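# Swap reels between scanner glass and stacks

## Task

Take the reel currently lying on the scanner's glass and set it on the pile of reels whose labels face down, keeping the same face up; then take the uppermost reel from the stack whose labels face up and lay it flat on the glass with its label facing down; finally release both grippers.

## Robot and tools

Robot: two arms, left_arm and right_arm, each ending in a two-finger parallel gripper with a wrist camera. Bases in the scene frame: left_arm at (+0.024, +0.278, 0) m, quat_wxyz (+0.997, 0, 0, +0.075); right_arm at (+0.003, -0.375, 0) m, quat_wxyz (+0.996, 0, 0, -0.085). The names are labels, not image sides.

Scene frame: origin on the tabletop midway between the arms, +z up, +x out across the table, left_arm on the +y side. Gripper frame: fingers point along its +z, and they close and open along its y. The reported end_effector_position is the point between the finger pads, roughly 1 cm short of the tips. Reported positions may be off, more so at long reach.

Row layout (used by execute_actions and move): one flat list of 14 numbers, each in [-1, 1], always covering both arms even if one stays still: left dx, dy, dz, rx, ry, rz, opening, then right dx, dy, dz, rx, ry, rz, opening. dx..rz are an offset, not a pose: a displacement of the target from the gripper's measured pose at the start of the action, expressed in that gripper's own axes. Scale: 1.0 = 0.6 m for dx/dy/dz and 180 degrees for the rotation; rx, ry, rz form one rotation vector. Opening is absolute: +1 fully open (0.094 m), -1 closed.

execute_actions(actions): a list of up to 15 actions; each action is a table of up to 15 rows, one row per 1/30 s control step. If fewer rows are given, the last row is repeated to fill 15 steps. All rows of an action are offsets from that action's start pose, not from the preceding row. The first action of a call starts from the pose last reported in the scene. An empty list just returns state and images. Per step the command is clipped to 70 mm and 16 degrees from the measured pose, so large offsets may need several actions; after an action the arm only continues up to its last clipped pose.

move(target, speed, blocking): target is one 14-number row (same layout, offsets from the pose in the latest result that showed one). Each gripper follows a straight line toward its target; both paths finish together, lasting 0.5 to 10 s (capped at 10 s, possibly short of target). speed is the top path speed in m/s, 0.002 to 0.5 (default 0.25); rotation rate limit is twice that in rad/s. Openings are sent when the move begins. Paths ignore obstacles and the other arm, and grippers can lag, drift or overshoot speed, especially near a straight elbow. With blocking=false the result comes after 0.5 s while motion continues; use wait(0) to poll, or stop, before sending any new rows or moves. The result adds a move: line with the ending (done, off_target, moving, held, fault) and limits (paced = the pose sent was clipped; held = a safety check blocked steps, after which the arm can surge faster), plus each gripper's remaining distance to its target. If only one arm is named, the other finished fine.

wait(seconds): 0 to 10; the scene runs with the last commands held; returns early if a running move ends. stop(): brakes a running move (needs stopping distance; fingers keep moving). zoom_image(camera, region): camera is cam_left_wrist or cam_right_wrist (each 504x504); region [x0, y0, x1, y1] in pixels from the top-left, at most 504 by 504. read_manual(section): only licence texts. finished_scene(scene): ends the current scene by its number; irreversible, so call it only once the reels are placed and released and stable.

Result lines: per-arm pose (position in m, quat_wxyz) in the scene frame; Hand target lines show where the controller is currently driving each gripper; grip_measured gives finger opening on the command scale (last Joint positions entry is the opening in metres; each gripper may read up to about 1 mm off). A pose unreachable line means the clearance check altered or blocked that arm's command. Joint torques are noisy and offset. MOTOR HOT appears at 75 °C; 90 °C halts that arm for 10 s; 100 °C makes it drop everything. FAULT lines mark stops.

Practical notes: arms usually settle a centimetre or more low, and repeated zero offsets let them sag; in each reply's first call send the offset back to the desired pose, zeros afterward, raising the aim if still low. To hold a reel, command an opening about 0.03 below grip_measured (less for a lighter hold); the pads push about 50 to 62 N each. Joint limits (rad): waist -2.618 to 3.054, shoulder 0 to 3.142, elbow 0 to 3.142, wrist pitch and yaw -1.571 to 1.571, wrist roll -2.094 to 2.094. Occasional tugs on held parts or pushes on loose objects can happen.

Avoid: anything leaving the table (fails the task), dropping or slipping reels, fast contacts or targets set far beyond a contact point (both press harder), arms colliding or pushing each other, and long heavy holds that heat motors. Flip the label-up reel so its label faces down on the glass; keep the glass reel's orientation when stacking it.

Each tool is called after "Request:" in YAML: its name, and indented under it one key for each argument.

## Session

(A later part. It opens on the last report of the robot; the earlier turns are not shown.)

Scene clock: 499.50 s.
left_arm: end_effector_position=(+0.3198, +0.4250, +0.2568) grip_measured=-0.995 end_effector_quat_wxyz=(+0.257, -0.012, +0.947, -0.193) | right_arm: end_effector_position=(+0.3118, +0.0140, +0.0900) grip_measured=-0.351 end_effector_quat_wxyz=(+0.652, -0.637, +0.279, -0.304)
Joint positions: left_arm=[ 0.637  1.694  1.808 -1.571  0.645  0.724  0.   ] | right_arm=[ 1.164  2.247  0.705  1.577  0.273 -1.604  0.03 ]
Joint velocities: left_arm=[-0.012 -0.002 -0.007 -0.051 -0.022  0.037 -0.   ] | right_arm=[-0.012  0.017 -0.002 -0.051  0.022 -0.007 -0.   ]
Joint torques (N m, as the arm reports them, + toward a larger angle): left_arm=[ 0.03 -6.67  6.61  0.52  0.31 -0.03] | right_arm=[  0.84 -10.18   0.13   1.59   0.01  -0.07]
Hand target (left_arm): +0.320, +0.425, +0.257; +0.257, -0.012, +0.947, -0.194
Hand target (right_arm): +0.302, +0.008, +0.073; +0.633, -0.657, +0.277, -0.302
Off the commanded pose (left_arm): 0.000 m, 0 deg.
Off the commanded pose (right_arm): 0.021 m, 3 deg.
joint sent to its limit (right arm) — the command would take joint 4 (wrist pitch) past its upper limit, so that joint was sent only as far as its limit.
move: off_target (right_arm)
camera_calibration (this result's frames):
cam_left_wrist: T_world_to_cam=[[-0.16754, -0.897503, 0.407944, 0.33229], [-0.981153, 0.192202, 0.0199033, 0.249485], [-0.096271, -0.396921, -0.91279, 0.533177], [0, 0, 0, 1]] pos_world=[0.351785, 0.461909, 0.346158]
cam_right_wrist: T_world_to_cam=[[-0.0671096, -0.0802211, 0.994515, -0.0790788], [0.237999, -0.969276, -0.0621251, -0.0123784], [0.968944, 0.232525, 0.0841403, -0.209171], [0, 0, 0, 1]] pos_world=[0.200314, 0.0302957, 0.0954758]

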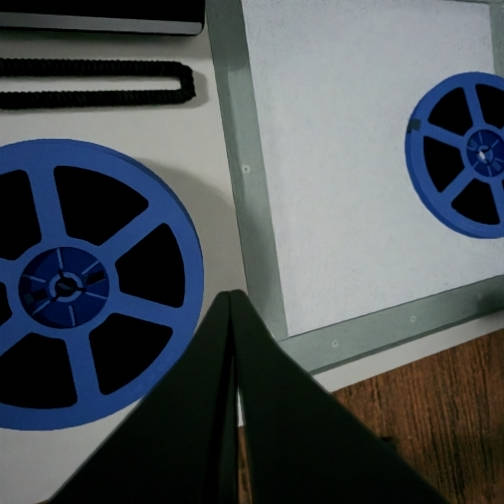

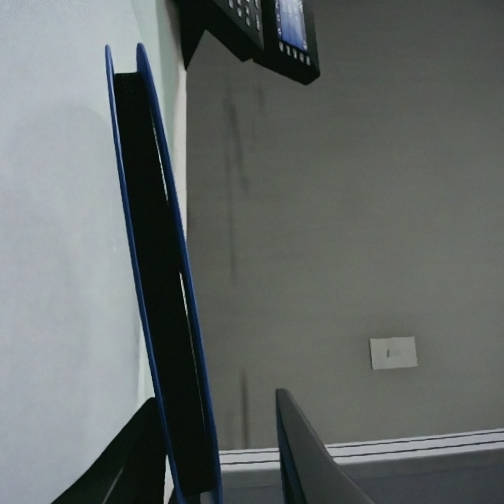

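Request:
move:
  target: [0,0,0,0,0,0,-1, 0,0.0,0.1,0,0,0,-0.35]
  speed: 0.04

Request:
move:
  target: [0,0,0,0,0,0,-1, 0,0,0,0,0,0,0.4]

Request:
move:
  target: [0,0,0,0,0,0,-1, 0,0,-0.05,0,0,0,0.4]
  speed: 0.04

Scene clock: 513.20 s.
left_arm: end_effector_position=(+0.3196, +0.4252, +0.2567) grip_measured=-0.995 end_effector_quat_wxyz=(+0.256, -0.012, +0.947, -0.193) | right_arm: end_effector_position=(+0.3511, +0.0502, +0.0927) grip_measured=-0.351 end_effector_quat_wxyz=(+0.650, -0.637, +0.279, -0.305)
Joint positions: left_arm=[ 0.637  1.694  1.808 -1.571  0.644  0.724  0.   ] | right_arm=[ 1.13   2.31   0.935  1.408  0.241 -1.604  0.03 ]
Joint velocities: left_arm=[-0.002  0.007 -0.002  0.007  0.066 -0.007 -0.   ] | right_arm=[ 0.002 -0.032 -0.002 -0.037  0.051  0.022  0.001]
Joint torques (N m, as the arm reports them, + toward a larger angle): left_arm=[ 0.03 -6.68  6.62  0.52  0.31 -0.03] | right_arm=[ -0.51 -10.98   7.61   1.56  -0.09   0.02]
Hand target (left_arm): +0.320, +0.425, +0.257; +0.257, -0.012, +0.947, -0.193
Hand target (right_arm): +0.357, +0.053, +0.092; +0.652, -0.636, +0.279, -0.304
Off the commanded pose (left_arm): 0.000 m, 0 deg.
Off the commanded pose (right_arm): 0.007 m, 0 deg.
move: done
camera_calibration (this result's frames):
cam_left_wrist: T_world_to_cam=[[-0.166947, -0.897968, 0.407164, 0.332691], [-0.981165, 0.19201, 0.0211629, 0.24908], [-0.0971831, -0.395961, -0.91311, 0.533047], [0, 0, 0, 1]] pos_world=[0.351733, 0.461986, 0.346]
cam_right_wrist: T_world_to_cam=[[-0.0660044, -0.0769381, 0.994849, -0.0768088], [0.236068, -0.969923, -0.0593483, 0.0140095], [0.969492, 0.230934, 0.0821818, -0.255797], [0, 0, 0, 1]] pos_world=[0.239616, 0.0667508, 0.0982664]

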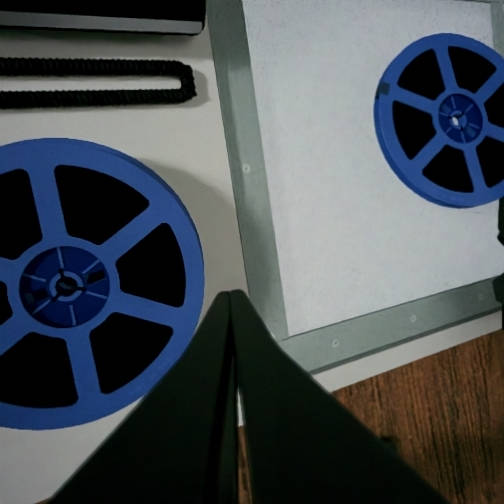

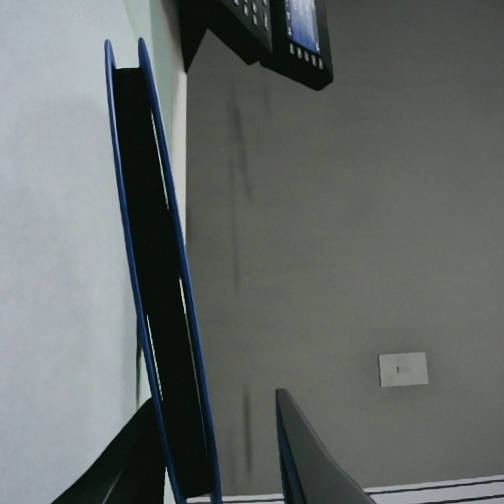

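Scene clock: 513.70 s.
left_arm: end_effector_position=(+0.3195, +0.4253, +0.2565) grip_measured=-0.995 end_effector_quat_wxyz=(+0.256, -0.012, +0.947, -0.192) | right_arm: end_effector_position=(+0.3510, +0.0499, +0.0987) grip_measured=+0.398 end_effector_quat_wxyz=(+0.658, -0.629, +0.279, -0.306)
Joint positions: left_arm=[ 0.637  1.694  1.808 -1.571  0.642  0.724  0.   ] | right_arm=[ 1.13   2.31   0.935  1.431  0.242 -1.602  0.066]
Joint velocities: left_arm=[-0.022 -0.017  0.007  0.037 -0.022 -0.007 -0.   ] | right_arm=[-0.022 -0.002 -0.012  0.051 -0.066  0.007 -0.   ]
Joint torques (N m, as the arm reports them, + toward a larger angle): left_arm=[ 0.03 -6.66  6.61  0.52  0.31 -0.03] | right_arm=[  0.07 -12.29   5.06   1.43  -0.01   0.01]
Hand target (left_arm): +0.320, +0.425, +0.257; +0.256, -0.012, +0.947, -0.193
Hand target (right_arm): +0.351, +0.050, +0.093; +0.650, -0.637, +0.279, -0.305
Off the commanded pose (left_arm): 0.000 m, 0 deg.
Off the commanded pose (right_arm): 0.006 m, 1 deg.
move: done
camera_calibration (this result's frames):
cam_left_wrist: T_world_to_cam=[[-0.166354, -0.898432, 0.406382, 0.333091], [-0.981175, 0.191816, 0.0224223, 0.248675], [-0.0980957, -0.395002, -0.913428, 0.532917], [0, 0, 0, 1]] pos_world=[0.351682, 0.462063, 0.345843]
cam_right_wrist: T_world_to_cam=[[-0.0782632, -0.0975857, 0.992145, -0.0771705], [0.236242, -0.968667, -0.076641, 0.0156786], [0.968537, 0.228389, 0.0988648, -0.257368], [0, 0, 0, 1]] pos_world=[0.239527, 0.0664366, 0.103211]

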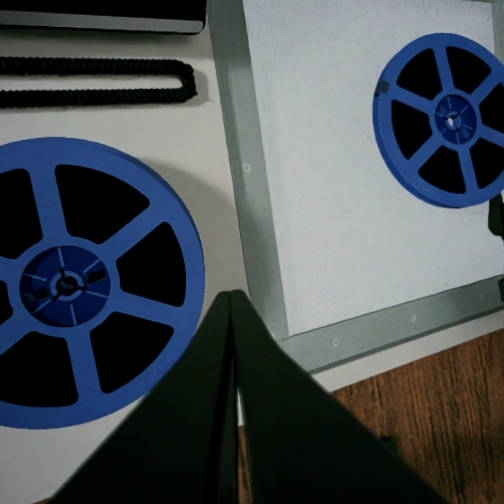

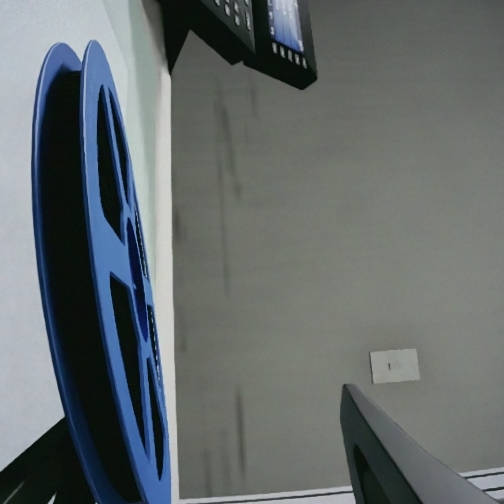

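Scene clock: 514.70 s.
left_arm: end_effector_position=(+0.3193, +0.4255, +0.2564) grip_measured=-0.995 end_effector_quat_wxyz=(+0.255, -0.012, +0.948, -0.192) | right_arm: end_effector_position=(+0.3335, +0.0325, +0.0994) grip_measured=+0.398 end_effector_quat_wxyz=(+0.666, -0.621, +0.277, -0.307)
Joint positions: left_arm=[ 0.637  1.694  1.808 -1.571  0.641  0.724  0.   ] | right_arm=[ 1.141  2.29   0.829  1.54   0.252 -1.602  0.066]
Joint velocities: left_arm=[-0.017  0.012 -0.022  0.037 -0.007  0.007  0.   ] | right_arm=[-0.002 -0.002  0.007  0.022 -0.051  0.051 -0.001]
Joint torques (N m, as the arm reports them, + toward a larger angle): left_arm=[ 0.02 -6.68  6.62  0.52  0.31 -0.02] | right_arm=[  0.6  -13.35   2.39   1.45   0.06   0.02]
Hand target (left_arm): +0.319, +0.425, +0.257; +0.256, -0.012, +0.947, -0.192
Hand target (right_arm): +0.329, +0.030, +0.097; +0.659, -0.628, +0.279, -0.306
Off the commanded pose (left_arm): 0.000 m, 0 deg.
Off the commanded pose (right_arm): 0.006 m, 1 deg.
move: done
camera_calibration (this result's frames):
cam_left_wrist: T_world_to_cam=[[-0.165761, -0.898895, 0.405599, 0.333492], [-0.981183, 0.191621, 0.0236816, 0.248271], [-0.0990088, -0.394042, -0.913744, 0.532785], [0, 0, 0, 1]] pos_world=[0.35163, 0.46214, 0.345686]
cam_right_wrist: T_world_to_cam=[[-0.0904238, -0.116759, 0.989035, -0.0759439], [0.238792, -0.966675, -0.0922876, 0.00365485], [0.966852, 0.227829, 0.115292, -0.237508], [0, 0, 0, 1]] pos_world=[0.221895, 0.048777, 0.102831]

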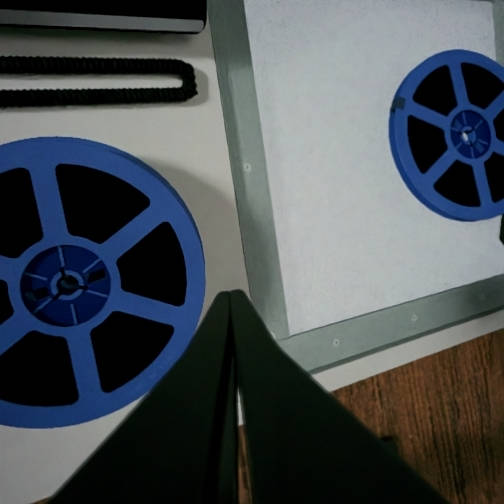

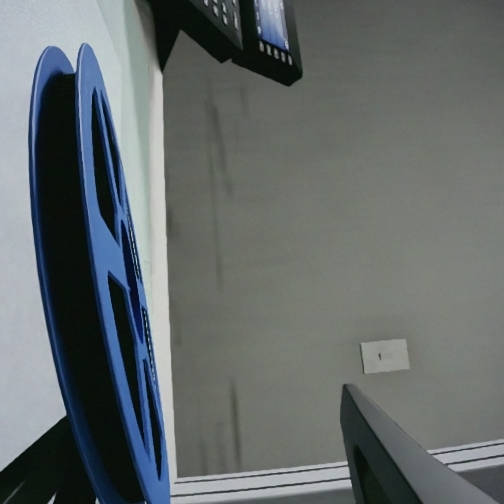

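Request:
move:
  target: [0.021,-0.343,0.433,-0.124,0.165,0.008,-1, 0,0,0.07,0,0,0,0.4]
  speed: 0.12

Scene clock: 536.23 s.
left_arm: end_effector_position=(+0.4130, +0.1431, +0.1034) grip_measured=-0.995 end_effector_quat_wxyz=(-0.015, +0.004, +1.000, -0.001) | right_arm: end_effector_position=(+0.3591, +0.0569, +0.1005) grip_measured=+0.399 end_effector_quat_wxyz=(+0.662, -0.625, +0.278, -0.307)
Joint positions: left_arm=[-0.482  2.163  1.978 -1.414  0.011 -0.324  0.   ] | right_arm=[ 1.123  2.331  0.984  1.413  0.235 -1.602  0.066]
Joint velocities: left_arm=[-0.007 -0.012  0.022 -0.022  0.007  0.007  0.001] | right_arm=[-0.002  0.007  0.007 -0.022 -0.051  0.037 -0.001]
Joint torques (N m, as the arm reports them, + toward a larger angle): left_arm=[ -0.01 -11.22   9.68   0.02  -0.16  -0.16] | right_arm=[ -0.55 -11.46   7.83   1.6   -0.09   0.04]
Hand target (left_arm): +0.415, +0.144, +0.111; -0.008, -0.001, +1.000, +0.004
Hand target (right_arm): +0.365, +0.060, +0.102; +0.666, -0.621, +0.277, -0.307
Off the commanded pose (left_arm): 0.018 m, 2 deg.
Off the commanded pose (right_arm): 0.007 m, 1 deg.
move: off_target (left_arm)
camera_calibration (this result's frames):
cam_left_wrist: T_world_to_cam=[[-0.0629596, -0.994315, 0.0858706, 0.161476], [-0.801026, 0.101668, 0.589934, 0.277822], [-0.59531, -0.0316425, -0.802873, 0.432712], [0, 0, 0, 1]] pos_world=[0.490307, 0.146004, 0.16965]
cam_right_wrist: T_world_to_cam=[[-0.0847052, -0.105998, 0.990752, -0.0747761], [0.236379, -0.968078, -0.0833624, 0.0213189], [0.967962, 0.227131, 0.107057, -0.26749], [0, 0, 0, 1]] pos_world=[0.247547, 0.0734676, 0.104498]

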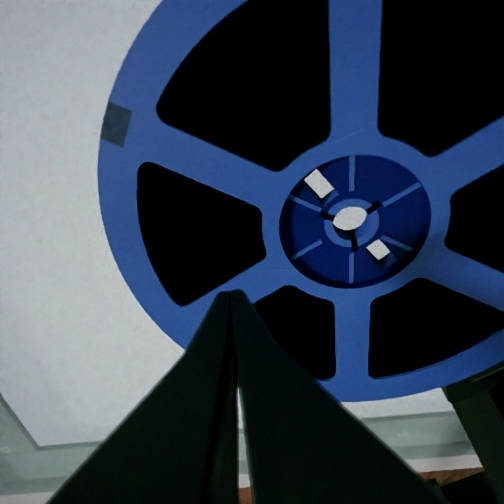

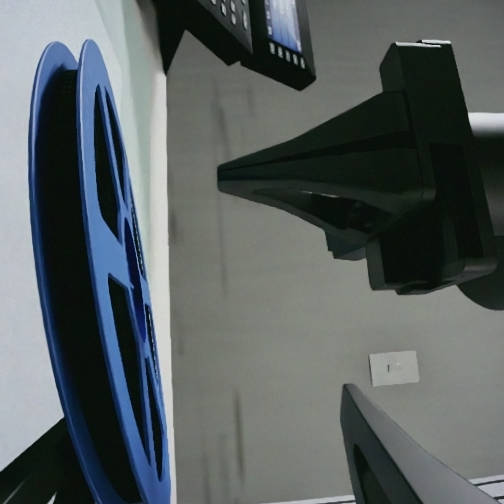

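Request:
move:
  target: [-0.068,0.003,0.03,0,0,0,-1, 0,0,0,0,0,0,0.4]
  speed: 0.05

Request:
move:
  target: [0,0,0.035,0,0,0,-1, 0,0,0,0,0,0,0.4]
  speed: 0.02

Scene clock: 550.33 s.
left_arm: end_effector_position=(+0.4508, +0.1414, +0.0778) grip_measured=-0.995 end_effector_quat_wxyz=(-0.018, +0.003, +1.000, +0.000) | right_arm: end_effector_position=(+0.3591, +0.0569, +0.1005) grip_measured=+0.399 end_effector_quat_wxyz=(+0.662, -0.625, +0.278, -0.307)
Joint positions: left_arm=[-0.459  2.351  2.19  -1.444  0.01  -0.302  0.   ] | right_arm=[ 1.123  2.331  0.984  1.413  0.235 -1.602  0.066]
Joint velocities: left_arm=[-0.002  0.002  0.027  0.007  0.007 -0.022 -0.001] | right_arm=[-0.002  0.012 -0.017  0.007 -0.037  0.007  0.001]
Joint torques (N m, as the arm reports them, + toward a larger angle): left_arm=[  0.65 -12.4    9.66   0.03  -0.04   0.06] | right_arm=[  0.05 -12.69   5.25   1.61  -0.01   0.01]
Hand target (left_arm): +0.453, +0.145, +0.085; -0.014, +0.004, +1.000, -0.001
Hand target (right_arm): +0.359, +0.057, +0.101; +0.662, -0.625, +0.278, -0.307
Off the commanded pose (left_arm): 0.008 m, 0 deg.
Off the commanded pose (right_arm): 0.000 m, 0 deg.
move: done
camera_calibration (this result's frames):
cam_left_wrist: T_world_to_cam=[[-0.0605186, -0.994587, 0.0844653, 0.16339], [-0.797428, 0.0990714, 0.595225, 0.32173], [-0.600372, -0.0313328, -0.799107, 0.436527], [0, 0, 0, 1]] pos_world=[0.528523, 0.144309, 0.143529]
cam_right_wrist: T_world_to_cam=[[-0.0847052, -0.105998, 0.990752, -0.0747761], [0.236379, -0.968078, -0.0833624, 0.0213189], [0.967962, 0.227131, 0.107057, -0.26749], [0, 0, 0, 1]] pos_world=[0.247547, 0.0734676, 0.104498]

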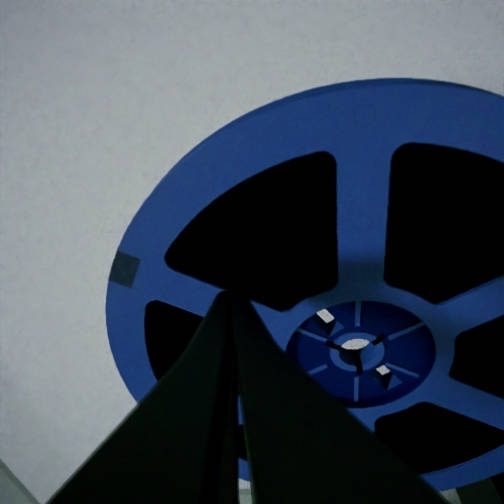

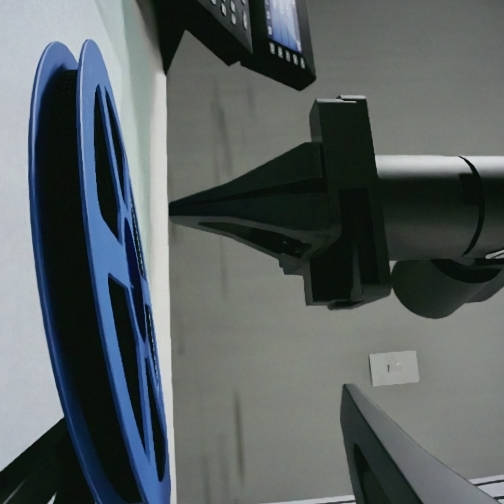

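Scene clock: 551.60 s.
left_arm: end_effector_position=(+0.4482, +0.1422, +0.0593) grip_measured=-0.995 end_effector_quat_wxyz=(-0.025, +0.003, +1.000, +0.002) | right_arm: end_effector_position=(+0.3591, +0.0569, +0.1005) grip_measured=+0.399 end_effector_quat_wxyz=(+0.662, -0.625, +0.278, -0.307)
Joint positions: left_arm=[-0.459  2.351  2.116 -1.384  0.01  -0.302  0.   ] | right_arm=[ 1.123  2.331  0.984  1.413  0.235 -1.602  0.066]
Joint velocities: left_arm=[-0.012  0.017 -0.017 -0.007  0.007  0.037 -0.001] | right_arm=[ 0.012  0.002  0.012  0.022 -0.022 -0.022  0.   ]
Joint torques (N m, as the arm reports them, + toward a larger angle): left_arm=[  0.06 -12.91   4.85   0.47  -0.05  -0.02] | right_arm=[  0.02 -12.69   5.24   1.61  -0.03   0.03]
Hand target (left_arm): +0.450, +0.142, +0.057; -0.018, +0.003, +1.000, +0.000
Hand target (right_arm): +0.359, +0.057, +0.101; +0.662, -0.625, +0.278, -0.307
Off the commanded pose (left_arm): 0.003 m, 1 deg.
Off the commanded pose (right_arm): 0.000 m, 0 deg.
move: done
camera_calibration (this result's frames):
cam_left_wrist: T_world_to_cam=[[-0.0594057, -0.994941, 0.0810165, 0.165372], [-0.789347, 0.0965015, 0.606316, 0.326676], [-0.611066, -0.0279315, -0.791086, 0.424047], [0, 0, 0, 1]] pos_world=[0.526806, 0.144855, 0.123991]
cam_right_wrist: T_world_to_cam=[[-0.0847052, -0.105998, 0.990752, -0.0747761], [0.236379, -0.968078, -0.0833624, 0.0213189], [0.967962, 0.227131, 0.107057, -0.26749], [0, 0, 0, 1]] pos_world=[0.247547, 0.0734676, 0.104498]

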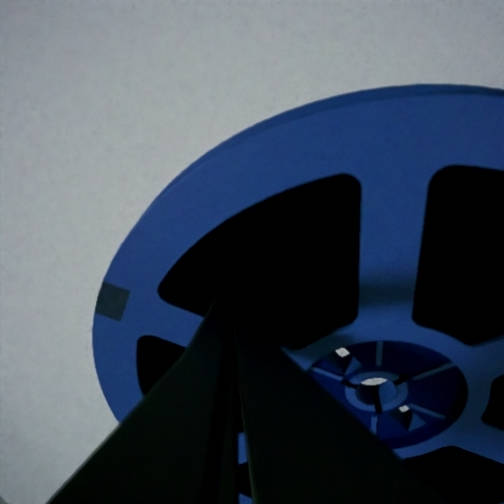

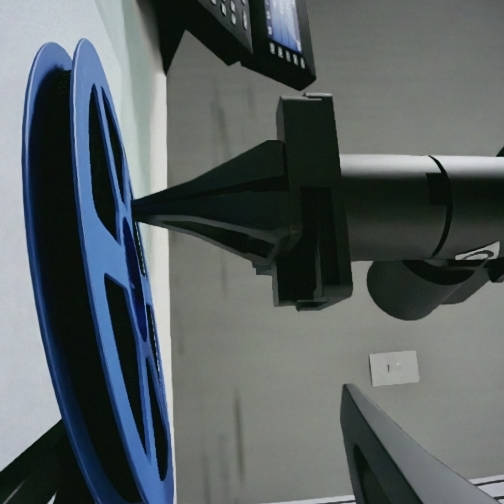

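Tip is at the window. Lower a bit more and withdraw the right.

Request:
move:
  target: [0,0,0.008,0,0,0,-1, 0,0,-0.17,0,0,0,0.4]
  speed: 0.03

Scene clock: 557.77 s.
left_arm: end_effector_position=(+0.4488, +0.1421, +0.0593) grip_measured=-0.995 end_effector_quat_wxyz=(-0.024, +0.003, +1.000, +0.002) | right_arm: end_effector_position=(+0.2874, -0.0062, +0.0929) grip_measured=+0.399 end_effector_quat_wxyz=(+0.639, -0.647, +0.288, -0.300)
Joint positions: left_arm=[-0.459  2.351  2.116 -1.382  0.01  -0.302  0.   ] | right_arm=[ 1.2    2.152  0.571  1.577  0.317 -1.59   0.066]
Joint velocities: left_arm=[ 0.012 -0.012 -0.017 -0.051 -0.037  0.037 -0.001] | right_arm=[ 0.002  0.017 -0.007 -0.022  0.022  0.007 -0.   ]
Joint torques (N m, as the arm reports them, + toward a larger angle): left_arm=[  0.04 -12.51   4.8    0.38  -0.03  -0.02] | right_arm=[  0.62 -11.48   1.72   1.57   0.07   0.08]
Hand target (left_arm): +0.448, +0.142, +0.055; -0.025, +0.003, +1.000, +0.003
Hand target (right_arm): +0.283, -0.010, +0.095; +0.638, -0.648, +0.291, -0.298
Off the commanded pose (left_arm): 0.005 m, 0 deg.
Off the commanded pose (right_arm): 0.006 m, 4 deg.
joint sent to its limit (right arm) — the command would take joint 4 (wrist pitch) past its upper limit, so that joint was sent only as far as its limit.
move: off_target (right_arm)
camera_calibration (this result's frames):
cam_left_wrist: T_world_to_cam=[[-0.0596099, -0.994913, 0.0812087, 0.165377], [-0.790736, 0.0967159, 0.604469, 0.327849], [-0.609248, -0.0281823, -0.792478, 0.423668], [0, 0, 0, 1]] pos_world=[0.527219, 0.144768, 0.124143]
cam_right_wrist: T_world_to_cam=[[-0.0369862, -0.0582307, 0.997618, -0.0940337], [0.229484, -0.972117, -0.0482342, -0.0248099], [0.972609, 0.227153, 0.0493179, -0.178913], [0, 0, 0, 1]] pos_world=[0.176228, 0.0110468, 0.101437]

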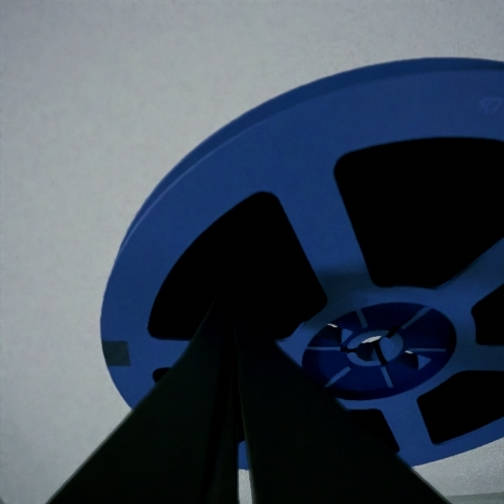

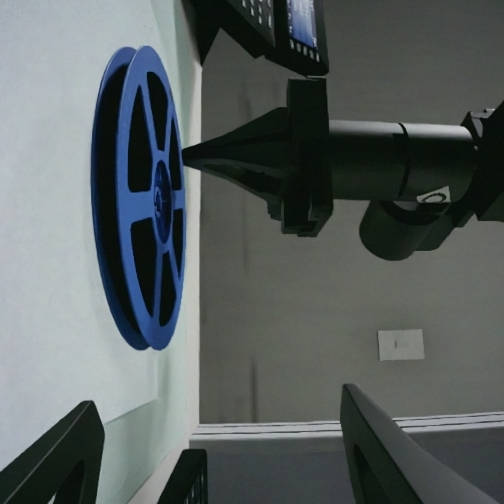

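Released. Lift left, retreat right.

Request:
move:
  target: [0.05,0.05,-0.25,0,0,0,-1, 0,-0.15,-0.05,0,0,0,0.4]
  speed: 0.12

Scene clock: 562.33 s.
left_arm: end_effector_position=(+0.4283, +0.1646, +0.2061) grip_measured=-0.995 end_effector_quat_wxyz=(+0.082, +0.003, +0.996, -0.028) | right_arm: end_effector_position=(+0.2676, -0.0210, +0.1793) grip_measured=+0.399 end_effector_quat_wxyz=(+0.638, -0.649, +0.287, -0.300)
Joint positions: left_arm=[-0.422  2.07   2.24  -1.568  0.01  -0.267  0.   ] | right_arm=[ 1.235  1.671  0.513  1.15   0.351 -1.593  0.066]
Joint velocities: left_arm=[ 0.007 -0.017 -0.017  0.007  0.066 -0.022 -0.001] | right_arm=[-0.002  0.007 -0.007 -0.081 -0.051 -0.022 -0.   ]
Joint torques (N m, as the arm reports them, + toward a larger angle): left_arm=[  0.63 -11.1    6.19   0.47  -0.04   0.1 ] | right_arm=[ 0.59 -9.63  5.24  1.52  0.08  0.05]
Hand target (left_arm): +0.424, +0.170, +0.210; +0.078, +0.004, +0.997, -0.026
Hand target (right_arm): +0.264, -0.023, +0.183; +0.639, -0.647, +0.288, -0.299
Off the commanded pose (left_arm): 0.009 m, 13 deg.
Off the commanded pose (right_arm): 0.006 m, 0 deg.
joint sent to its limit (left arm) — the command would take joint 4 (wrist pitch) past its lower limit, so that joint was sent only as far as its limit.
move: off_target (left_arm)
camera_calibration (this result's frames):
cam_left_wrist: T_world_to_cam=[[-0.0809343, -0.988658, 0.126511, 0.173377], [-0.898935, 0.127231, 0.419199, 0.300184], [-0.430541, -0.0797978, -0.899037, 0.482126], [0, 0, 0, 1]] pos_world=[0.491453, 0.171691, 0.285678]
cam_right_wrist: T_world_to_cam=[[-0.0371921, -0.052573, 0.997924, -0.18174], [0.230252, -0.972197, -0.0426362, -0.0316929], [0.97242, 0.228188, 0.0482631, -0.160271], [0, 0, 0, 1]] pos_world=[0.156389, -0.00379426, 0.187746]

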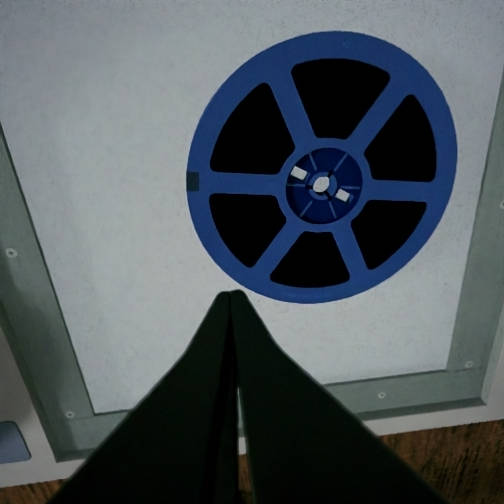

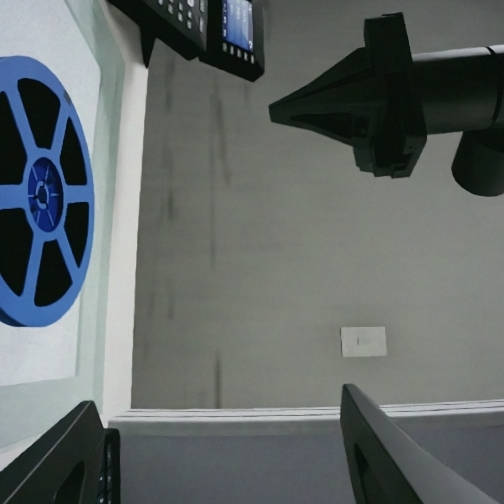

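Fully on the glass.

Request:
finished_scene:
  scene: 2

The scene is finished: the task was done.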